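## Task

Place the bolt in the front-right compartment of the blue divided tray and the pencil eraser in the tray's back compartment, with front and right judged from the robot's side. A part counts only if it stays there without the robot supporting it. Everything must settle shortly after you finish, and the grippers must release and withdraw at the end.

## Robot and tools

Robot: two arms, left_arm and right_arm. The names are not image sides. Each has six joints and a parallel gripper whose fingers point along the gripper's +z axis and close along its y axis.

World frame, metres: origin on the table top midway between the arms, +x out over the table, +z up, left_arm on the +y side. The state line gives each gripper's end_effector_position, the point between the finger pads about 1 cm short of the tips, and end_effector_quat_wxyz. The printed position can be off, more at long reach.

Joint order, used in every row and every per-joint list: wrist pitch, waist, wrist yaw, wrist roll, elbow, shoulder. Stated ranges (rad): wrist pitch -1.571..1.571, waist -2.618..3.054, wrist yaw -1.571..1.571, wrist roll -2.094..2.094, elbow 0..3.142, shoulder 0..3.142. Real ends may differ by up to 0.036 rad.

A row is one flat list of 14 numbers, each in [-1, 1], always covering both arms: left_arm's six joints in the order above then its opening, then right_arm's six joints then its opening. Joint entries are scaled offsets, not poses: 1.0 equals 2.073 rad (wrist pitch), 1.202 (waist), 2.022 (wrist yaw and roll), 1.238 (elbow), 1.258 (shoulder). The opening entry is absolute: +1 fully open, -1 closed.

execute_actions(actions): a list of actions run in sequence; an empty list only returns state and images. Each action is a table of 1 to 15 rows, one row per 1/30 s step; if shorter, its last row repeats to fill 15 steps. Offsets in every row of an action count from the joint angles at that action's start (for the first action, the last angles reported), not from the previous row. An action that would push a joint more than 0.036 rad beyond its range is refused for both arms; if the first action fails this, or any action is malformed, nothing runs. A joint driven to its real end stops there and the result says "joint sent to its limit"; no such line does not prove more room.

move(target, speed, blocking): target is one 14-number row; its offsets count from the Joint positions in the latest result that showed them. All joints travel so they finish together, so hands trace curves and do not avoid obstacles or the other arm. speed, 0.01 to 2 rad/s (default 0.5), is for the joint with the longest way. Path time is clamped to 0.5..10 s; longer paths are cut off at 10 s. Finger values are sent at the start. Faster moves hit harder, and aiming farther past a contact presses harder. The result adds a "move:" line: the ending (done, off_target, moving, held, fault; named arms are the unfinished ones), limits=held or limits=none, and each arm's joint farthest from target. With blocking=false you get a result after 0.5 s while it continues; call wait or stop before any new actions or moves.

wait(seconds): 0 to 10; arms keep their last command; ends early if a running move finishes. stop(): brakes the running move (needs room; fingers keep moving). zoom_image(camera, region): region [x0, y0, x1, y1] in pixels of that camera's last image, at most 504x504; cameras cam_head_left, cam_head_right, cam_high, cam_low (504x504) and cam_left_wrist, cam_right_wrist (616x616 fisheye). Calibration (intrinsics, distortion, world-to-camera transform) is supplied and may be off by a few degrees and millimetres. finished_scene(scene): ends the numbered current scene irreversibly and reports success.

Reading results: Joint positions and Joint velocities list each arm's joints (rad, rad/s) then finger gap (m; 0.094 fully open). Joint targets shows what the joints are currently driven toward. grip_measured is the measured opening on the command scale (each gripper off by up to about 1 mm). Step readings list joint angles at some steps; HELD with an arm's label marks steps where that arm was held back. "joint command not followed" means the clearance check altered targets. Joint torques are total drive output with offsets and noise. MOTOR HOT appears from 75 °C; at 90 °C that arm is stopped 10 s; at 100 °C the arm goes limp and drops. FAULT lines report stops.

Motion limits: each step a joint's target stays within a lead of its measured angle (0.202 waist, 0.258 shoulder, 0.238 elbow, 0.573 wrist pitch, 0.522 wrist yaw and roll), and targets are scaled back if they would put the hand over 70 mm away, so big offsets need several actions; finish leftover motion with a new command. Arms sag under zero offsets: re-send offsets that restore the wanted angles, then zeros, increasing if still short. The simulation runs on while you compose a reply, holding the last command.

Gripping: command about 0.03 below grip_measured to hold firmly, less for a lighter hold. Pad force is about 50 to 62 N, weaker on parts under 2 mm thick, with a brief spike at first contact. Parts may be briefly tugged or objects nudged by disturbances.

Avoid: arms colliding or pressing each other, knocking anything off the table, drops, slams, hard hits or pushes, and long heavy holds that heat motors. At the end open the grippers and lift clear so parts rest on their own.

Each tool is called after "Emit:" by a JSON object that holds its "op" and its "data".

## Session

Emit:
{"op": "execute_actions", "data": {"actions": []}}

Scene clock: 0.00 s.
left_arm: end_effector_position=(+0.0297, +0.5691, +0.2137) grip_measured=+1.000 end_effector_quat_wxyz=(-0.485, +0.830, -0.025, +0.275) | right_arm: end_effector_position=(+0.0023, -0.4963, +0.3050) grip_measured=+1.000 end_effector_quat_wxyz=(-0.137, -0.228, +0.720, -0.640)
Joint names: [wrist pitch, waist, wrist yaw, wrist roll, elbow, shoulder]
Joint positions: left_arm=[-0.462  1.503  0.564 -1.795  0.533  0.535  0.094] | right_arm=[-0.326 -1.39   0.056 -2.08   0.647  0.464  0.094]
Joint velocities: left_arm=[-0.051 -0.012 -0.037 -0.007 -0.007  0.002  0.   ] | right_arm=[-0.007 -0.002 -0.022  0.022 -0.012 -0.007  0.   ]
Joint torques (N m, as the arm reports them, + toward a larger angle): no reading
Joint targets: left_arm=[-0.474 1.503 0.565 -1.792 0.537 0.530] | right_arm=[-0.318 -1.390 0.055 -2.073 0.659 0.459]

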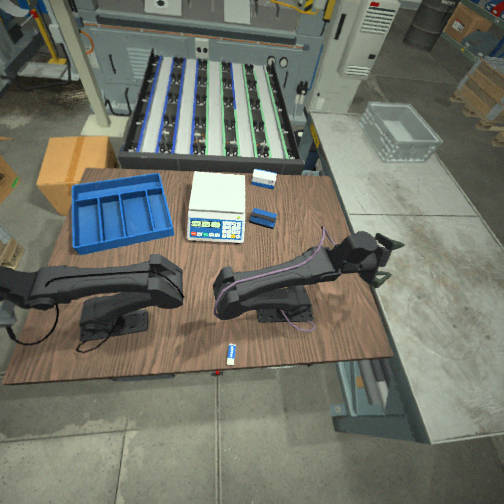

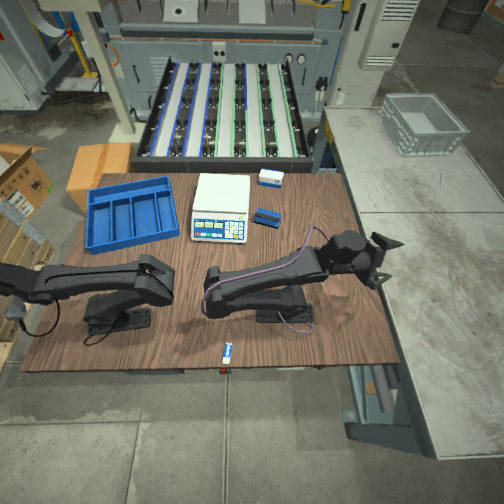

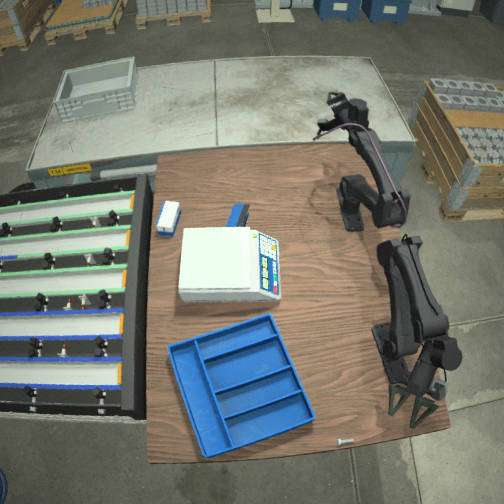

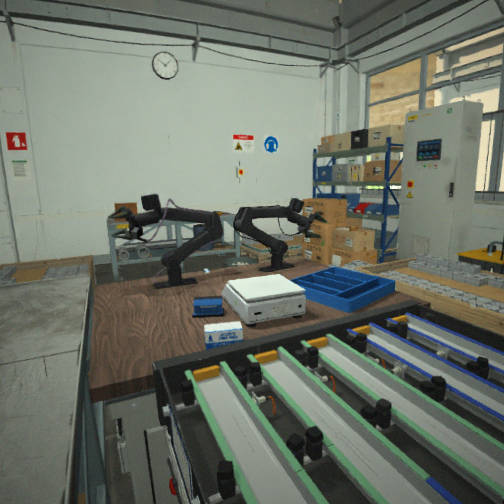

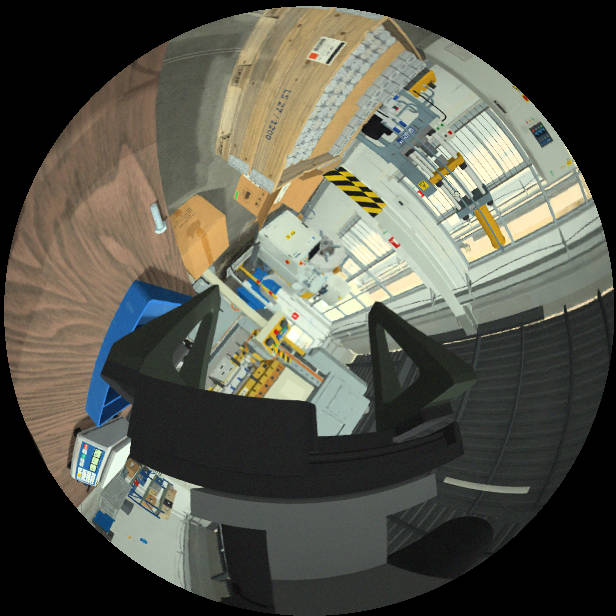

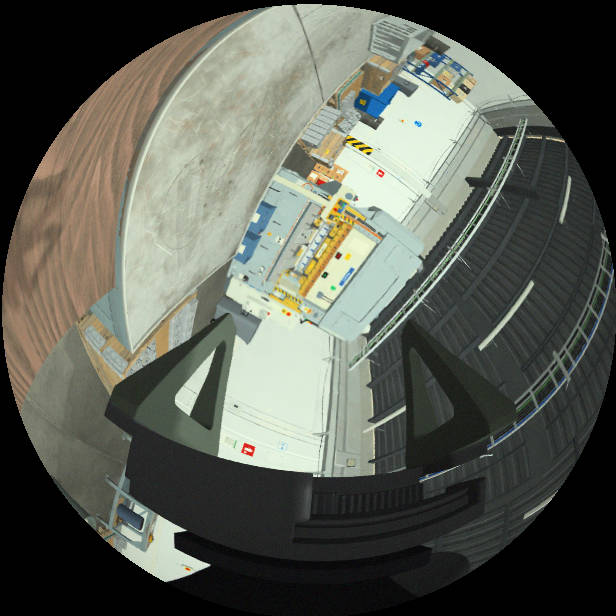

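Emit:
{"op": "zoom_image", "data": {"camera": "cam_high", "region": [140, 300, 470, 470]}}

Emit:
{"op": "zoom_image", "data": {"camera": "cam_head_left", "region": [40, 160, 300, 390]}}

Region (140, 300, 470, 470) of cam_high's 504x504 image, scaled by 1.527, with more detail than that image has; it fills the top 260 rows of this view, and the rest is white.

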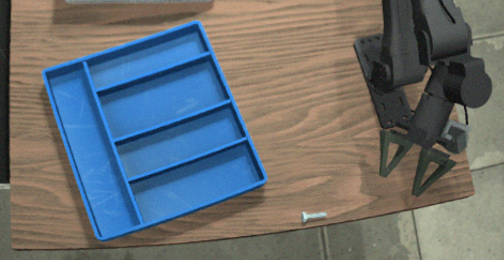

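Region (40, 160, 300, 390) of cam_head_left's 504x504 image, scaled by 1.938, with more detail than that image has; it fills the top 446 rows of this view, and the rest is white.

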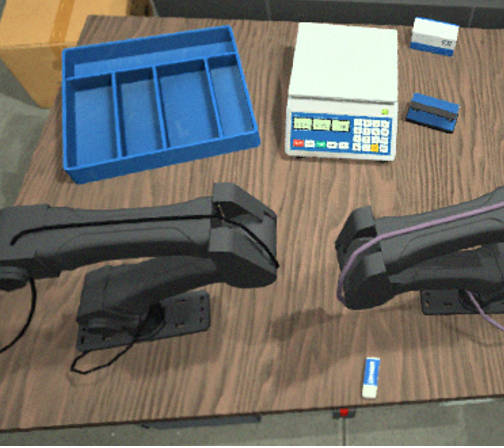

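Emit:
{"op": "move", "data": {"target": [-0.405,-0.7155,-0.279,1.0,0.794,0.993,1.0, 0.004,1.0,0,0.003,0.01,-0.004,1.0], "speed": 1.0}}

Scene clock: 5.67 s.
left_arm: end_effector_position=(+0.1828, +0.5562, +0.1179) grip_measured=+1.000 end_effector_quat_wxyz=(+0.002, -0.279, +0.960, -0.004) | right_arm: end_effector_position=(+0.2226, -0.3054, +0.3050) grip_measured=+1.000 end_effector_quat_wxyz=(-0.245, +0.593, -0.468, +0.607)
Joint names: [wrist pitch, waist, wrist yaw, wrist roll, elbow, shoulder]
Joint positions: left_arm=[-1.289  0.646  0.009  0.217  1.491  1.774  0.094] | right_arm=[-0.326 -0.198  0.058 -2.081  0.647  0.464  0.094]
Joint velocities: left_arm=[ 0.066 -0.012 -0.007 -0.022 -0.017 -0.002  0.   ] | right_arm=[-0.007  0.007  0.051 -0.037 -0.007 -0.002  0.   ]
Joint torques (N m, as the arm reports them, + toward a larger angle): left_arm=[ 0.04 -0.37 -0.03  0.18 10.02 -8.62] | right_arm=[ 1.94  0.88 -0.01  0.08  8.19  1.53]
Joint targets: left_arm=[-1.301 0.643 -0.000 0.226 1.515 1.784] | right_arm=[-0.318 -0.187 0.056 -2.074 0.660 0.459]
move: off_target (left_arm); limits=none; left_arm: farthest joint: the elbow, 0.025 radians from its target (0.983 radians at the start); right_arm: farthest joint: the elbow, 0.012 radians from its target (0.012 radians at the start)
camera_calibration (this result's frames):
cam_left_wrist: T_world_to_cam=[[0.661859, -0.746948, 0.0633321, 0.280358], [-0.560372, -0.436876, 0.70365, 0.259085], [-0.497922, -0.501207, -0.707719, 0.573213], [0, 0, 0, 1]] pos_world=[0.245042, 0.609899, 0.205613]
cam_right_wrist: T_world_to_cam=[[0.309492, 0.413071, 0.856497, -0.199742], [-0.760661, -0.432963, 0.483671, -0.0969524], [0.570622, -0.801196, 0.180209, -0.321356], [0, 0, 0, 1]] pos_world=[0.171443, -0.216938, 0.275883]

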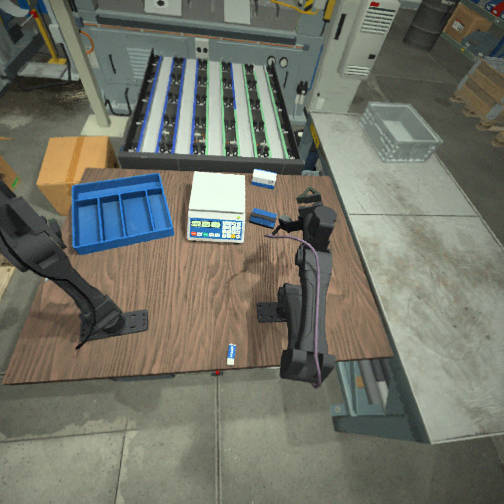

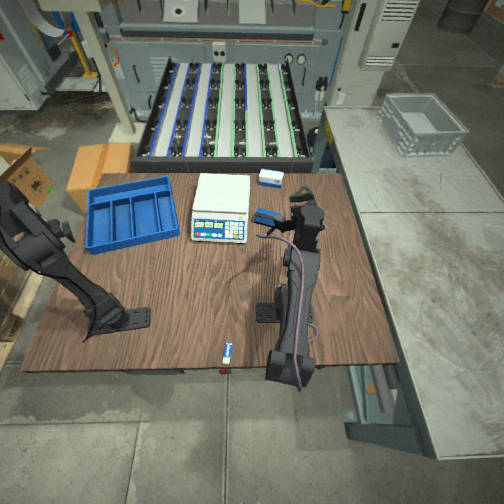

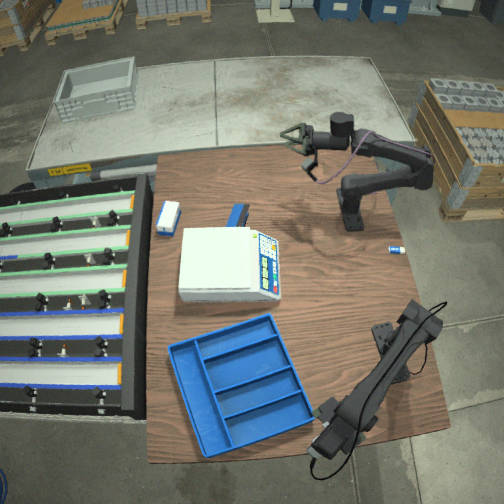

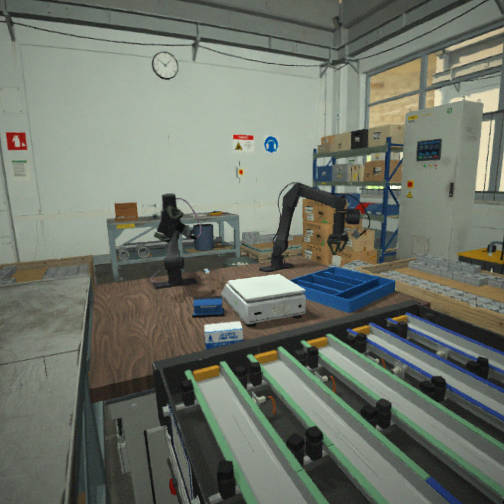

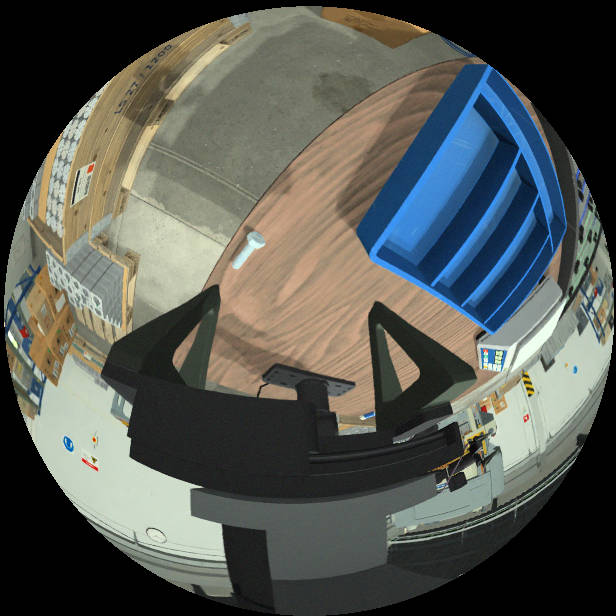

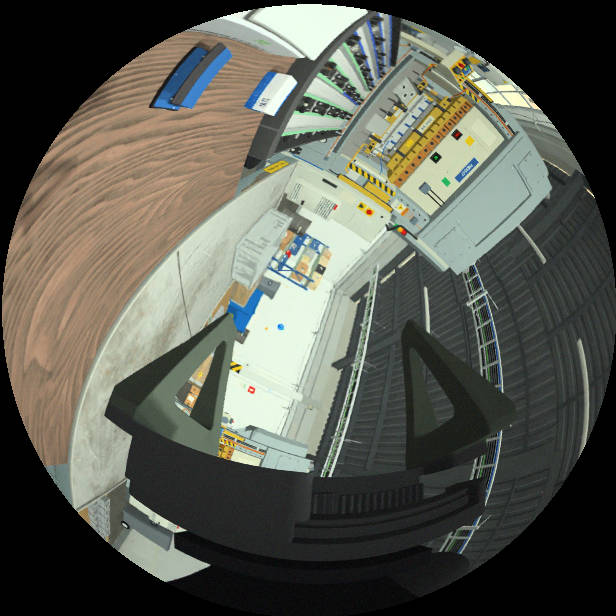

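Emit:
{"op": "move", "data": {"target": [0.110,0.153,-0.004,0.375,-0.209,-0.027,0.1, 0.004,0.009,0,0.003,0.0105,-0.004,1.0], "speed": 0.8}}

Scene clock: 8.37 s.
left_arm: end_effector_position=(+0.1286, +0.5802, +0.0571) grip_measured=+0.102 end_effector_quat_wxyz=(-0.005, +0.002, +1.000, -0.013) | right_arm: end_effector_position=(+0.2226, -0.3054, +0.3050) grip_measured=+1.000 end_effector_quat_wxyz=(-0.245, +0.593, -0.468, +0.607)
Joint names: [wrist pitch, waist, wrist yaw, wrist roll, elbow, shoulder]
Joint positions: left_arm=[-1.069  0.824  0.007  0.966  1.246  1.774  0.052] | right_arm=[-0.326 -0.198  0.058 -2.082  0.647  0.464  0.094]
Joint velocities: left_arm=[ 0.022  0.007  0.066 -0.081  0.007  0.002  0.   ] | right_arm=[-0.051 -0.027  0.037  0.007  0.017  0.007  0.   ]
Joint torques (N m, as the arm reports them, + toward a larger angle): left_arm=[  0.18   0.35   0.02   0.12   6.23 -12.48] | right_arm=[1.94 0.92 0.01 0.07 8.29 1.55]
Joint targets: left_arm=[-1.061 0.829 0.001 0.975 1.232 1.740] | right_arm=[-0.318 -0.187 0.058 -2.075 0.660 0.459]
move: off_target (left_arm); limits=none; left_arm: farthest joint: the shoulder, 0.034 radians from its target (0.034 radians at the start); right_arm: farthest joint: the elbow, 0.013 radians from its target (0.013 radians at the start)
camera_calibration (this result's frames):
cam_left_wrist: T_world_to_cam=[[0.154642, -0.984894, 0.0779038, 0.540461], [-0.699765, -0.0535255, 0.712365, 0.0769855], [-0.697435, -0.164676, -0.697472, 0.345066], [0, 0, 0, 1]] pos_world=[0.210955, 0.593242, 0.143728]
cam_right_wrist: T_world_to_cam=[[0.309628, 0.413726, 0.856132, -0.199461], [-0.760512, -0.432694, 0.484146, -0.0970485], [0.570747, -0.801004, 0.180669, -0.321465], [0, 0, 0, 1]] pos_world=[0.171427, -0.216965, 0.275829]

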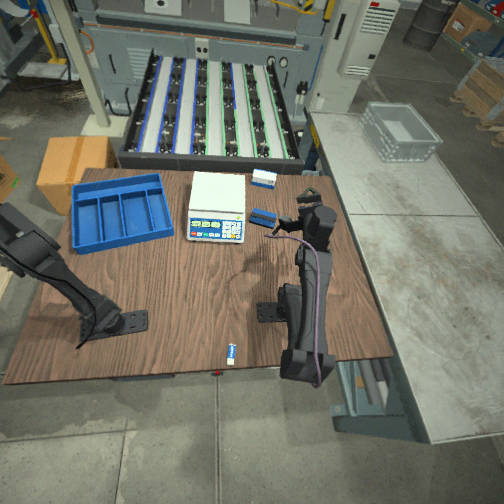

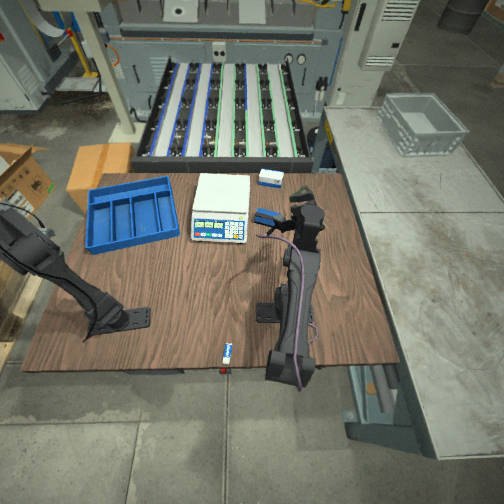

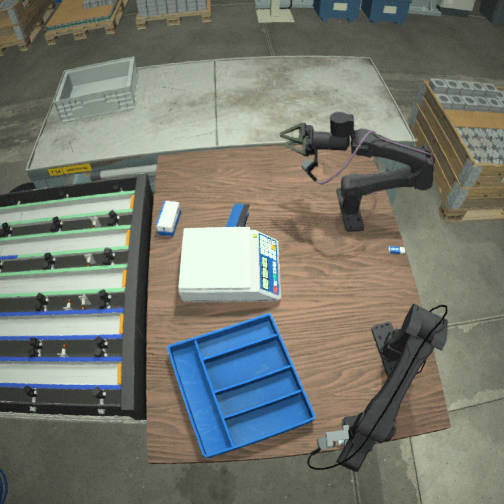

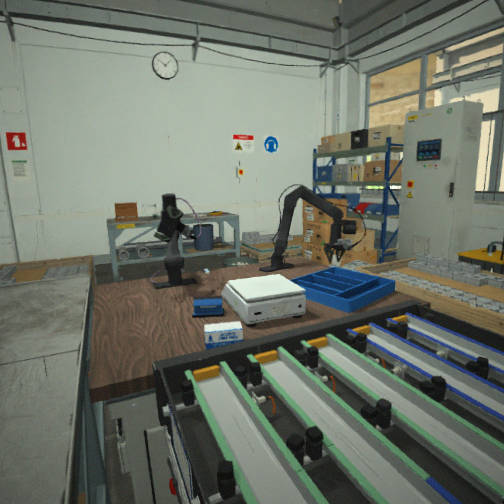

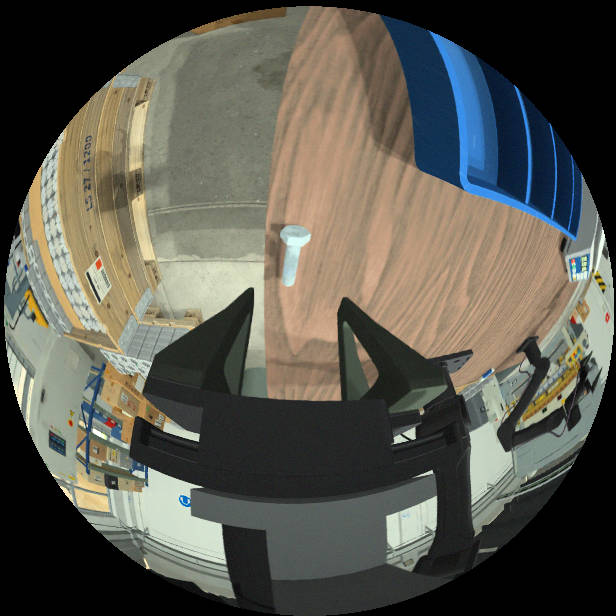

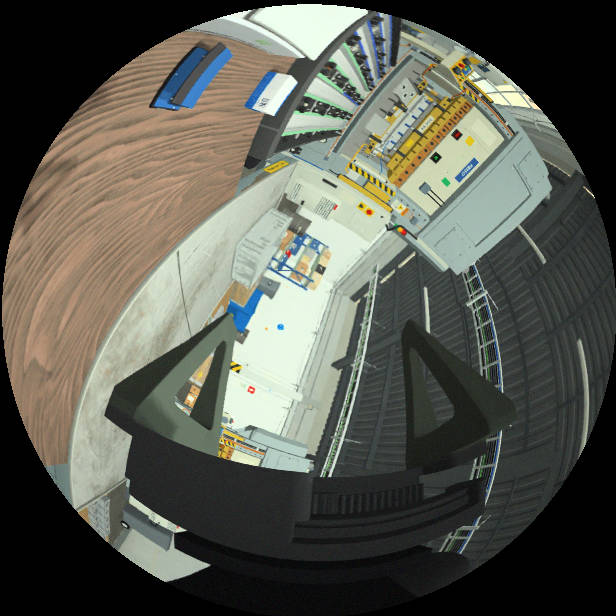

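Emit:
{"op": "move", "data": {"target": [0.0905,0.0329,-0.003,0.0213,-0.1166,0.0246,0.1, 0.004,0.009,0,0.003,0.0105,-0.004,1.0], "speed": 0.4}}

Emit:
{"op": "zoom_image", "data": {"camera": "cam_left_wrist", "region": [180, 180, 430, 400]}}

Scene clock: 10.37 s.
left_arm: end_effector_position=(+0.1193, +0.5849, +0.0208) grip_measured=+0.102 end_effector_quat_wxyz=(+0.003, +0.003, +1.000, -0.000) | right_arm: end_effector_position=(+0.2226, -0.3054, +0.3050) grip_measured=+1.000 end_effector_quat_wxyz=(-0.245, +0.594, -0.468, +0.607)
Joint names: [wrist pitch, waist, wrist yaw, wrist roll, elbow, shoulder]
Joint positions: left_arm=[-0.89   0.857  0.006  1.     1.114  1.792  0.052] | right_arm=[-0.326 -0.198  0.058 -2.083  0.647  0.464  0.094]
Joint velocities: left_arm=[ 0.007 -0.012 -0.066  0.081  0.007 -0.007 -0.   ] | right_arm=[-0.037 -0.022  0.022 -0.007  0.002  0.012  0.   ]
Joint torques (N m, as the arm reports them, + toward a larger angle): left_arm=[ 0.27  0.65  0.01  0.13  6.18 -7.91] | right_arm=[1.94 0.91 0.01 0.07 8.29 1.55]
Joint targets: left_arm=[-0.881 0.864 0.000 1.009 1.102 1.805] | right_arm=[-0.318 -0.187 0.058 -2.076 0.660 0.459]
move: done; limits=none; left_arm: farthest joint: the shoulder, 0.013 radians from its target (0.031 radians at the start); right_arm: farthest joint: the elbow, 0.013 radians from its target (0.013 radians at the start)
camera_calibration (this result's frames):
cam_left_wrist: T_world_to_cam=[[0.152769, -0.986705, 0.0554611, 0.551072], [-0.711574, -0.0708798, 0.699027, 0.108398], [-0.685802, -0.146254, -0.712942, 0.302165], [0, 0, 0, 1]] pos_world=[0.200172, 0.595622, 0.10909]
cam_right_wrist: T_world_to_cam=[[0.309764, 0.41438, 0.855766, -0.19918], [-0.760363, -0.432426, 0.48462, -0.0971445], [0.570872, -0.80081, 0.181129, -0.321574], [0, 0, 0, 1]] pos_world=[0.171412, -0.216992, 0.275776]

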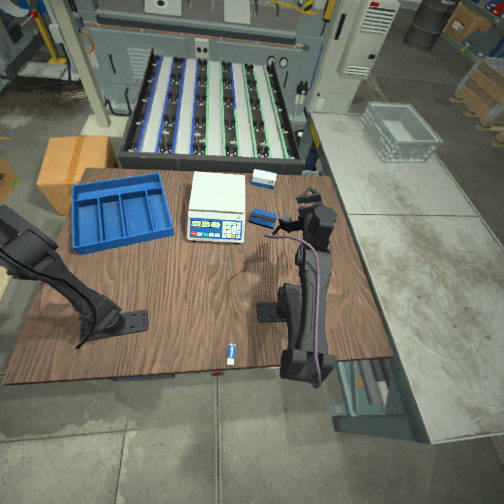

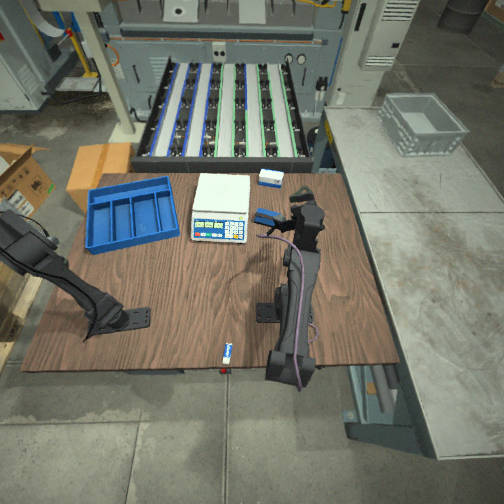

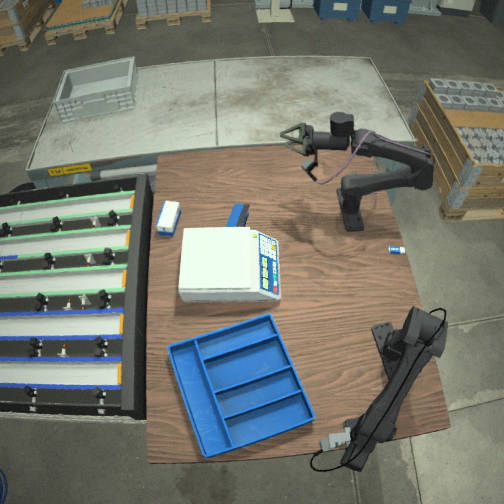

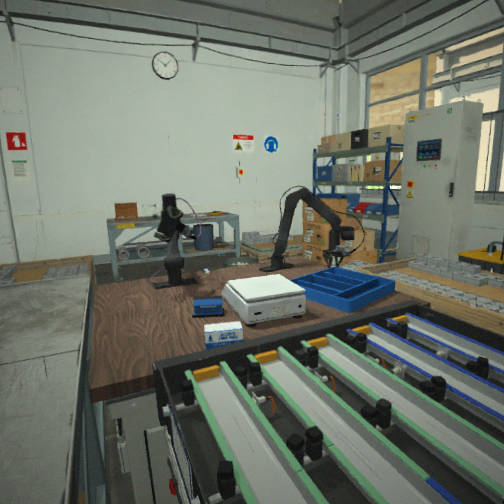

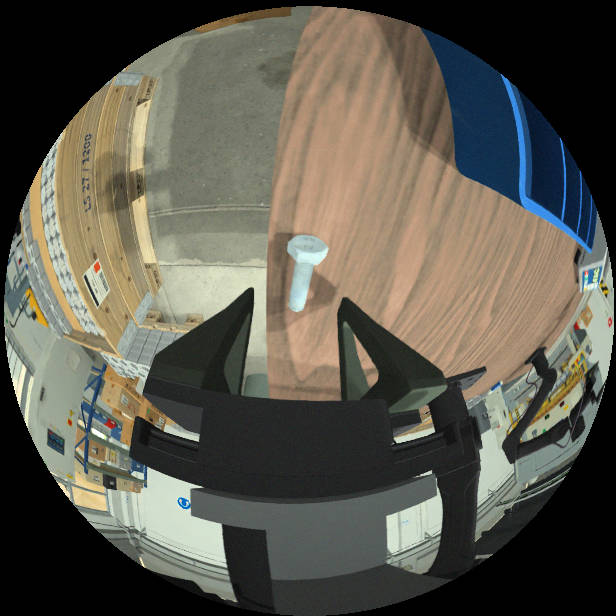

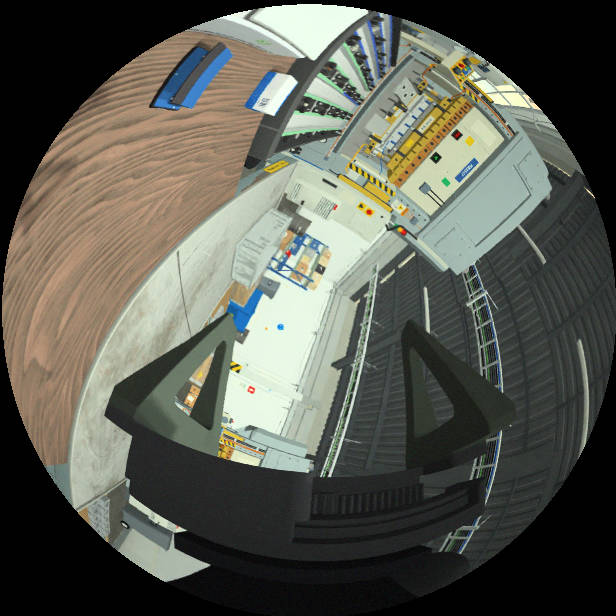

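Region (180, 180, 430, 400) of cam_left_wrist's 616x616 image, scaled by 2.016, with more detail than that image has; it fills the top 444 rows of this view, and the rest is white.

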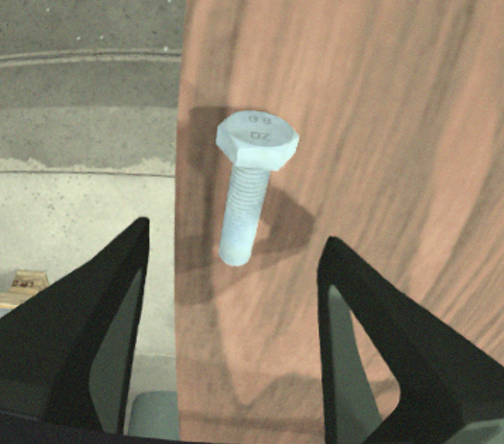

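Emit:
{"op": "move", "data": {"target": [0.0215,0.004,-0.003,0.0045,-0.0258,0.023,0.1, 0.004,0.009,0,0.003,0.0105,-0.004,1.0], "speed": 0.1}}

Emit:
{"op": "zoom_image", "data": {"camera": "cam_left_wrist", "region": [180, 180, 430, 400]}}

Scene clock: 11.60 s.
left_arm: end_effector_position=(+0.1199, +0.5859, +0.0134) grip_measured=+0.102 end_effector_quat_wxyz=(+0.005, +0.003, +1.000, +0.002) | right_arm: end_effector_position=(+0.2226, -0.3054, +0.3050) grip_measured=+1.000 end_effector_quat_wxyz=(-0.245, +0.594, -0.468, +0.607)
Joint names: [wrist pitch, waist, wrist yaw, wrist roll, elbow, shoulder]
Joint positions: left_arm=[-0.855  0.857  0.006  1.     1.097  1.804  0.052] | right_arm=[-0.326 -0.198  0.058 -2.083  0.647  0.464  0.094]
Joint velocities: left_arm=[-0.037  0.007 -0.022  0.037 -0.017 -0.007  0.   ] | right_arm=[-0.066  0.012  0.066 -0.007  0.017 -0.002  0.   ]
Joint torques (N m, as the arm reports them, + toward a larger angle): left_arm=[ 0.25  0.57 -0.03  0.17  5.67 -7.67] | right_arm=[1.93 0.91 0.   0.07 8.29 1.53]
Joint targets: left_arm=[-0.845 0.862 -0.000 1.009 1.082 1.821] | right_arm=[-0.318 -0.187 0.058 -2.077 0.660 0.459]
move: done; limits=none; left_arm: farthest joint: the shoulder, 0.017 radians from its target (0.029 radians at the start); right_arm: farthest joint: the elbow, 0.013 radians from its target (0.013 radians at the start)
camera_calibration (this result's frames):
cam_left_wrist: T_world_to_cam=[[0.152624, -0.986927, 0.0517717, 0.552597], [-0.713461, -0.0737812, 0.696799, 0.116083], [-0.683871, -0.143285, -0.715395, 0.295558], [0, 0, 0, 1]] pos_world=[0.200605, 0.596287, 0.101946]
cam_right_wrist: T_world_to_cam=[[0.309832, 0.414707, 0.855583, -0.199039], [-0.760288, -0.432291, 0.484857, -0.0971924], [0.570935, -0.800714, 0.181359, -0.321629], [0, 0, 0, 1]] pos_world=[0.171404, -0.217005, 0.275749]

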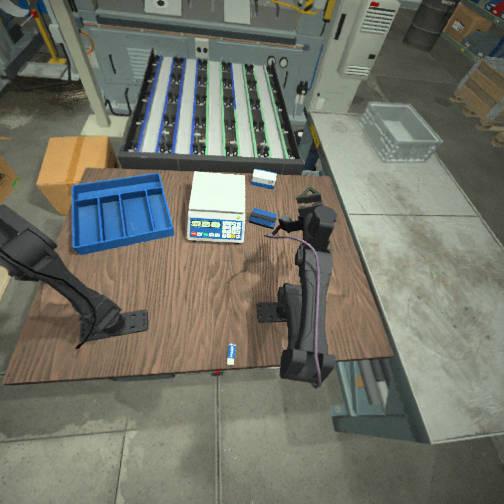

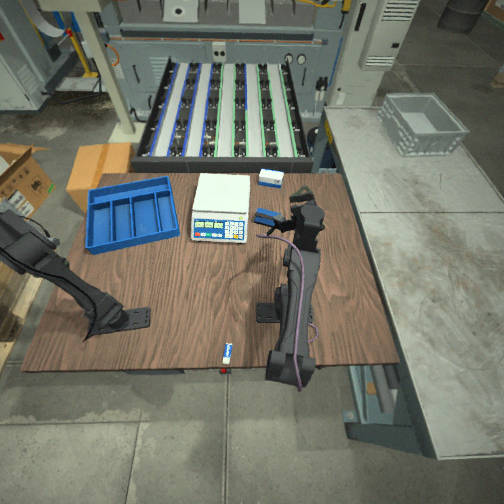

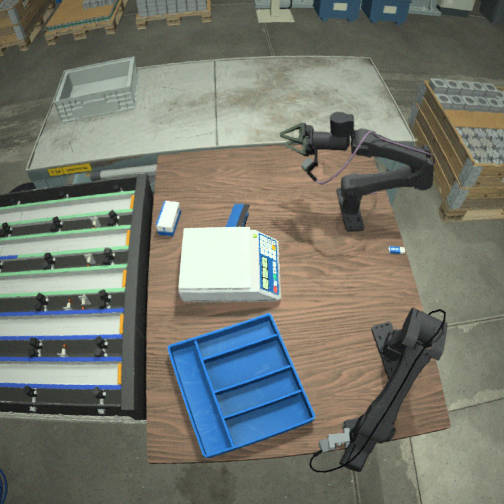

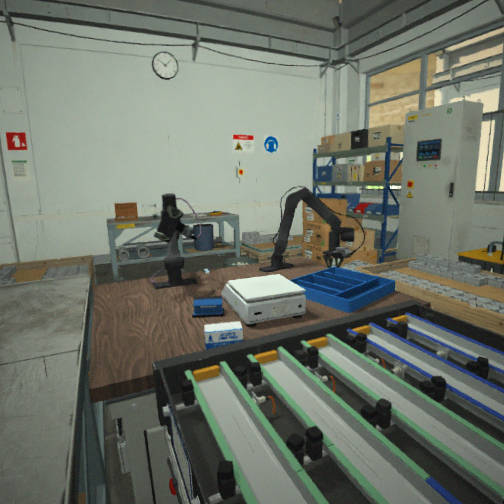

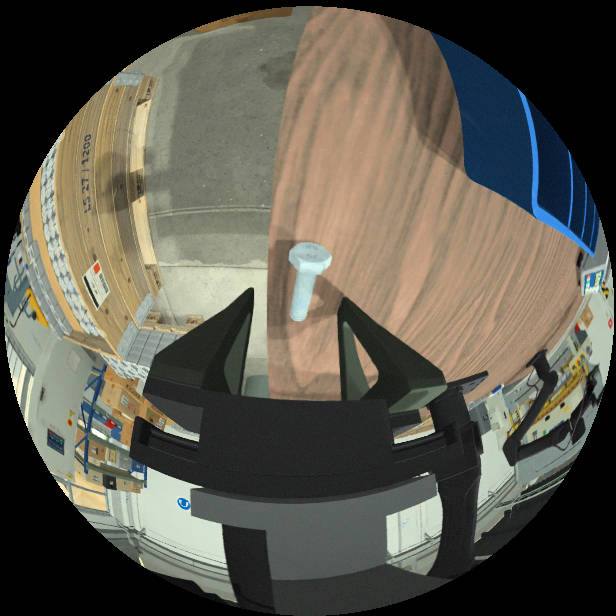

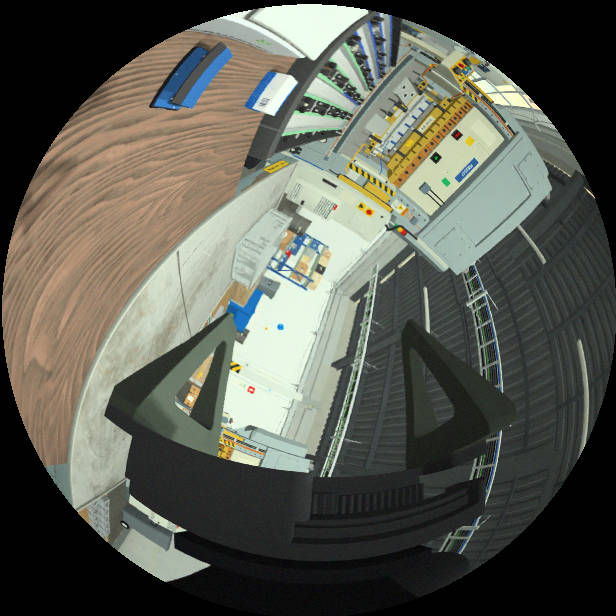

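Region (180, 180, 430, 400) of cam_left_wrist's 616x616 image, scaled by 2.016, with more detail than that image has; it fills the top 444 rows of this view, and the rest is white.

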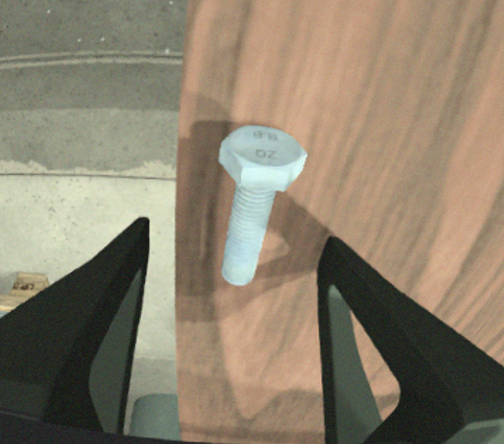

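Emit:
{"op": "execute_actions", "data": {"actions": [[[0.005,0.004,-0.003,0.0045,-0.012,0.0135,-0.3, 0.004,0.009,0,0.003,0.0105,-0.004,1.0],[0.005,0.004,-0.003,0.0045,-0.012,0.0135,-0.5, 0.004,0.009,0,0.003,0.0105,-0.004,1.0],[0.005,0.004,-0.003,0.0045,-0.012,0.0135,-0.65, 0.004,0.009,0,0.003,0.0105,-0.004,1.0],[0.005,0.004,-0.003,0.0045,-0.012,0.0135,-0.75, 0.004,0.009,0,0.003,0.0105,-0.004,1.0],[0.005,0.004,-0.003,0.0045,-0.012,0.0135,-0.85, 0.004,0.009,0,0.003,0.0105,-0.004,1.0]],[[0,0,0,0,0,0,-0.85,0,0,0,0,0,0,1.0]]]}}

Emit:
{"op": "zoom_image", "data": {"camera": "cam_left_wrist", "region": [180, 180, 430, 400]}}

Scene clock: 12.90 s.
left_arm: end_effector_position=(+0.1205, +0.5880, +0.0135) grip_measured=-0.841 end_effector_quat_wxyz=(+0.006, +0.003, +1.000, +0.006) | right_arm: end_effector_position=(+0.2226, -0.3054, +0.3050) grip_measured=+1.000 end_effector_quat_wxyz=(-0.244, +0.594, -0.467, +0.608)
Joint names: [wrist pitch, waist, wrist yaw, wrist roll, elbow, shoulder]
Joint positions: left_arm=[-0.847  0.857  0.002  1.     1.097  1.804  0.007] | right_arm=[-0.326 -0.198  0.058 -2.085  0.647  0.464  0.094]
Joint velocities: left_arm=[-0.022 -0.017 -0.081  0.037 -0.022 -0.022  0.   ] | right_arm=[-0.066 -0.017  0.125 -0.022  0.002 -0.012  0.   ]
Joint torques (N m, as the arm reports them, + toward a larger angle): left_arm=[ 0.18  0.13  0.03  0.05  7.09 -9.3 ] | right_arm=[ 1.85 -0.05  0.    0.02  7.09  1.88]
Joint targets: left_arm=[-0.847 0.857 0.002 1.000 1.097 1.804] | right_arm=[-0.326 -0.198 0.058 -2.083 0.647 0.464]
Step readings (joint positions; steps 1 to 15: 1st action; 16 to 30: 2nd action):
0: left_arm=[-0.855 0.857 0.006 1.000 1.097 1.804] | right_arm=[-0.326 -0.198 0.058 -2.083 0.647 0.464]
1: left_arm=[-0.855 0.857 0.006 1.000 1.097 1.804] | right_arm=[-0.326 -0.198 0.058 -2.083 0.647 0.464]
2: left_arm=[-0.854 0.857 0.005 1.000 1.097 1.804] | right_arm=[-0.326 -0.198 0.058 -2.083 0.647 0.464]
4: left_arm=[-0.846 0.857 0.003 1.000 1.097 1.804] | right_arm=[-0.326 -0.198 0.058 -2.083 0.647 0.464]
8: left_arm=[-0.847 0.857 0.002 1.000 1.097 1.804] | right_arm=[-0.326 -0.198 0.058 -2.083 0.647 0.464]
15: left_arm=[-0.847 0.857 0.002 1.000 1.097 1.804] | right_arm=[-0.326 -0.198 0.058 -2.083 0.647 0.464]
16: left_arm=[-0.847 0.857 0.002 1.000 1.097 1.804] | right_arm=[-0.326 -0.198 0.058 -2.083 0.647 0.464]
17: left_arm=[-0.847 0.857 0.002 1.000 1.097 1.804] | right_arm=[-0.326 -0.198 0.058 -2.083 0.647 0.464]
19: left_arm=[-0.847 0.857 0.002 1.000 1.097 1.804] | right_arm=[-0.326 -0.198 0.058 -2.084 0.647 0.464]
23: left_arm=[-0.847 0.857 0.002 1.000 1.097 1.804] | right_arm=[-0.326 -0.198 0.058 -2.084 0.647 0.464]
30: Joint positions above
camera_calibration (this result's frames):
cam_left_wrist: T_world_to_cam=[[0.151832, -0.98746, 0.0432285, 0.55508], [-0.714694, -0.0794704, 0.694908, 0.120186], [-0.682759, -0.136405, -0.717798, 0.292152], [0, 0, 0, 1]] pos_world=[0.201087, 0.597521, 0.102192]
cam_right_wrist: T_world_to_cam=[[0.310103, 0.416014, 0.85485, -0.198477], [-0.759989, -0.431753, 0.485805, -0.0973836], [0.571186, -0.800326, 0.182278, -0.321847], [0, 0, 0, 1]] pos_world=[0.171372, -0.217059, 0.275643]

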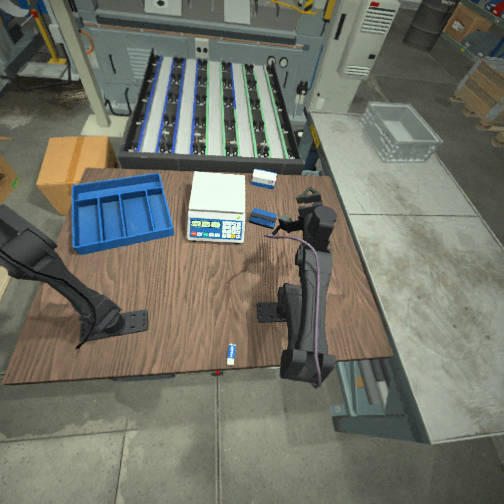

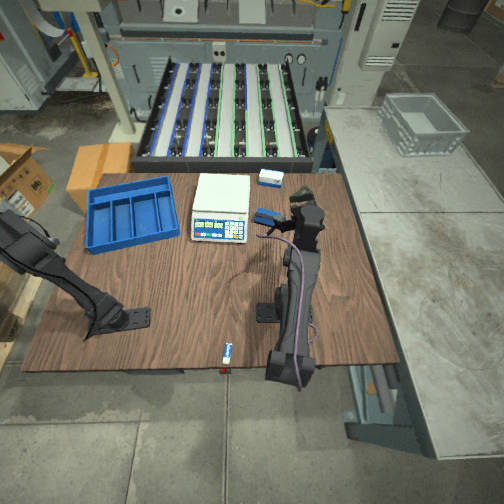

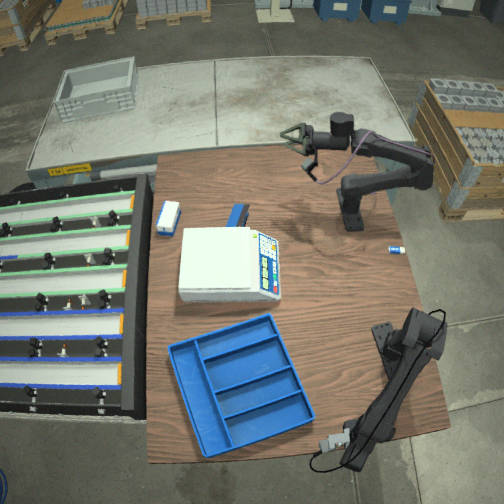

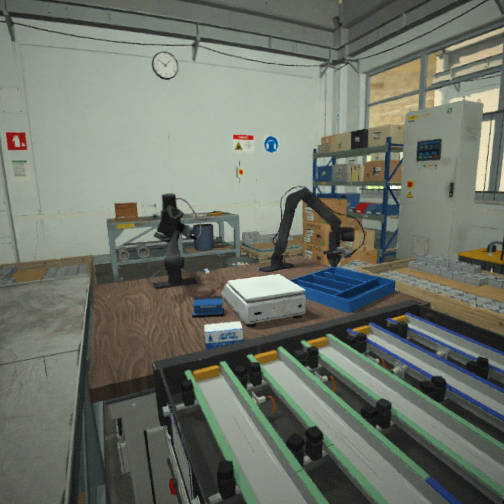

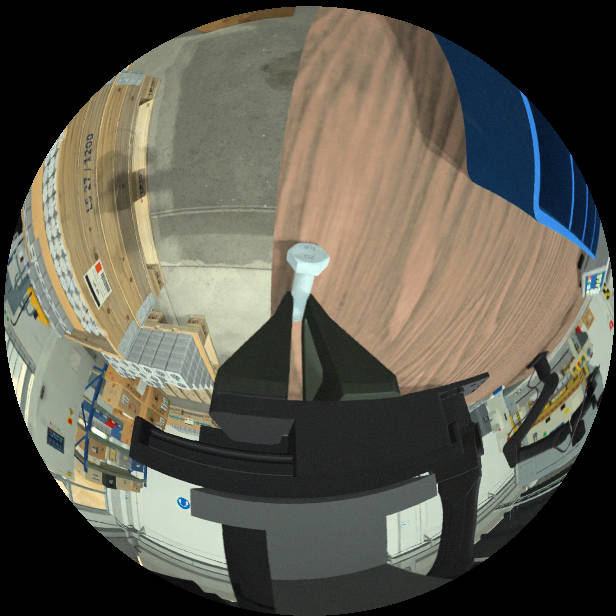

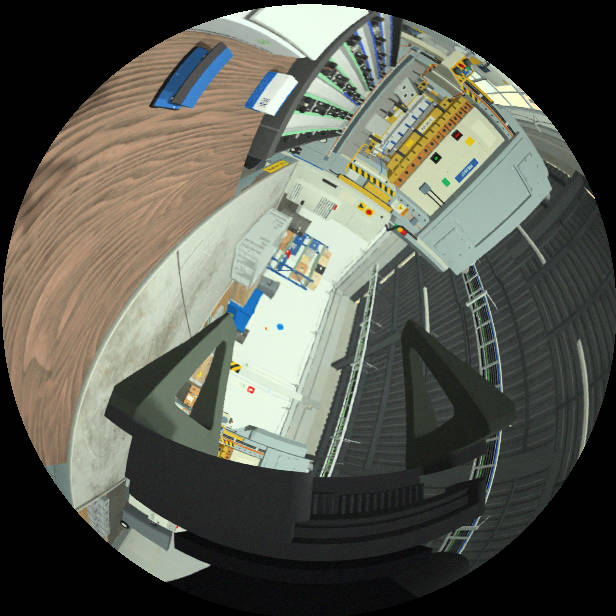

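Region (180, 180, 430, 400) of cam_left_wrist's 616x616 image, scaled by 2.016, with more detail than that image has; it fills the top 444 rows of this view, and the rest is white.

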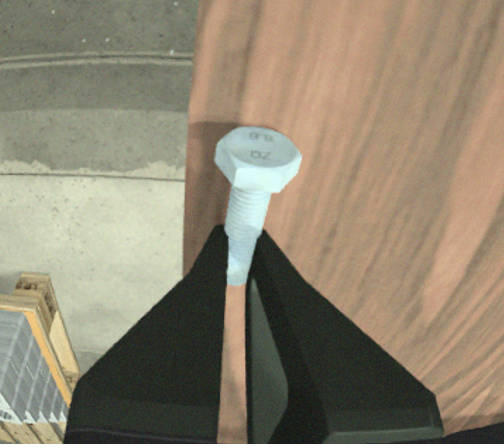

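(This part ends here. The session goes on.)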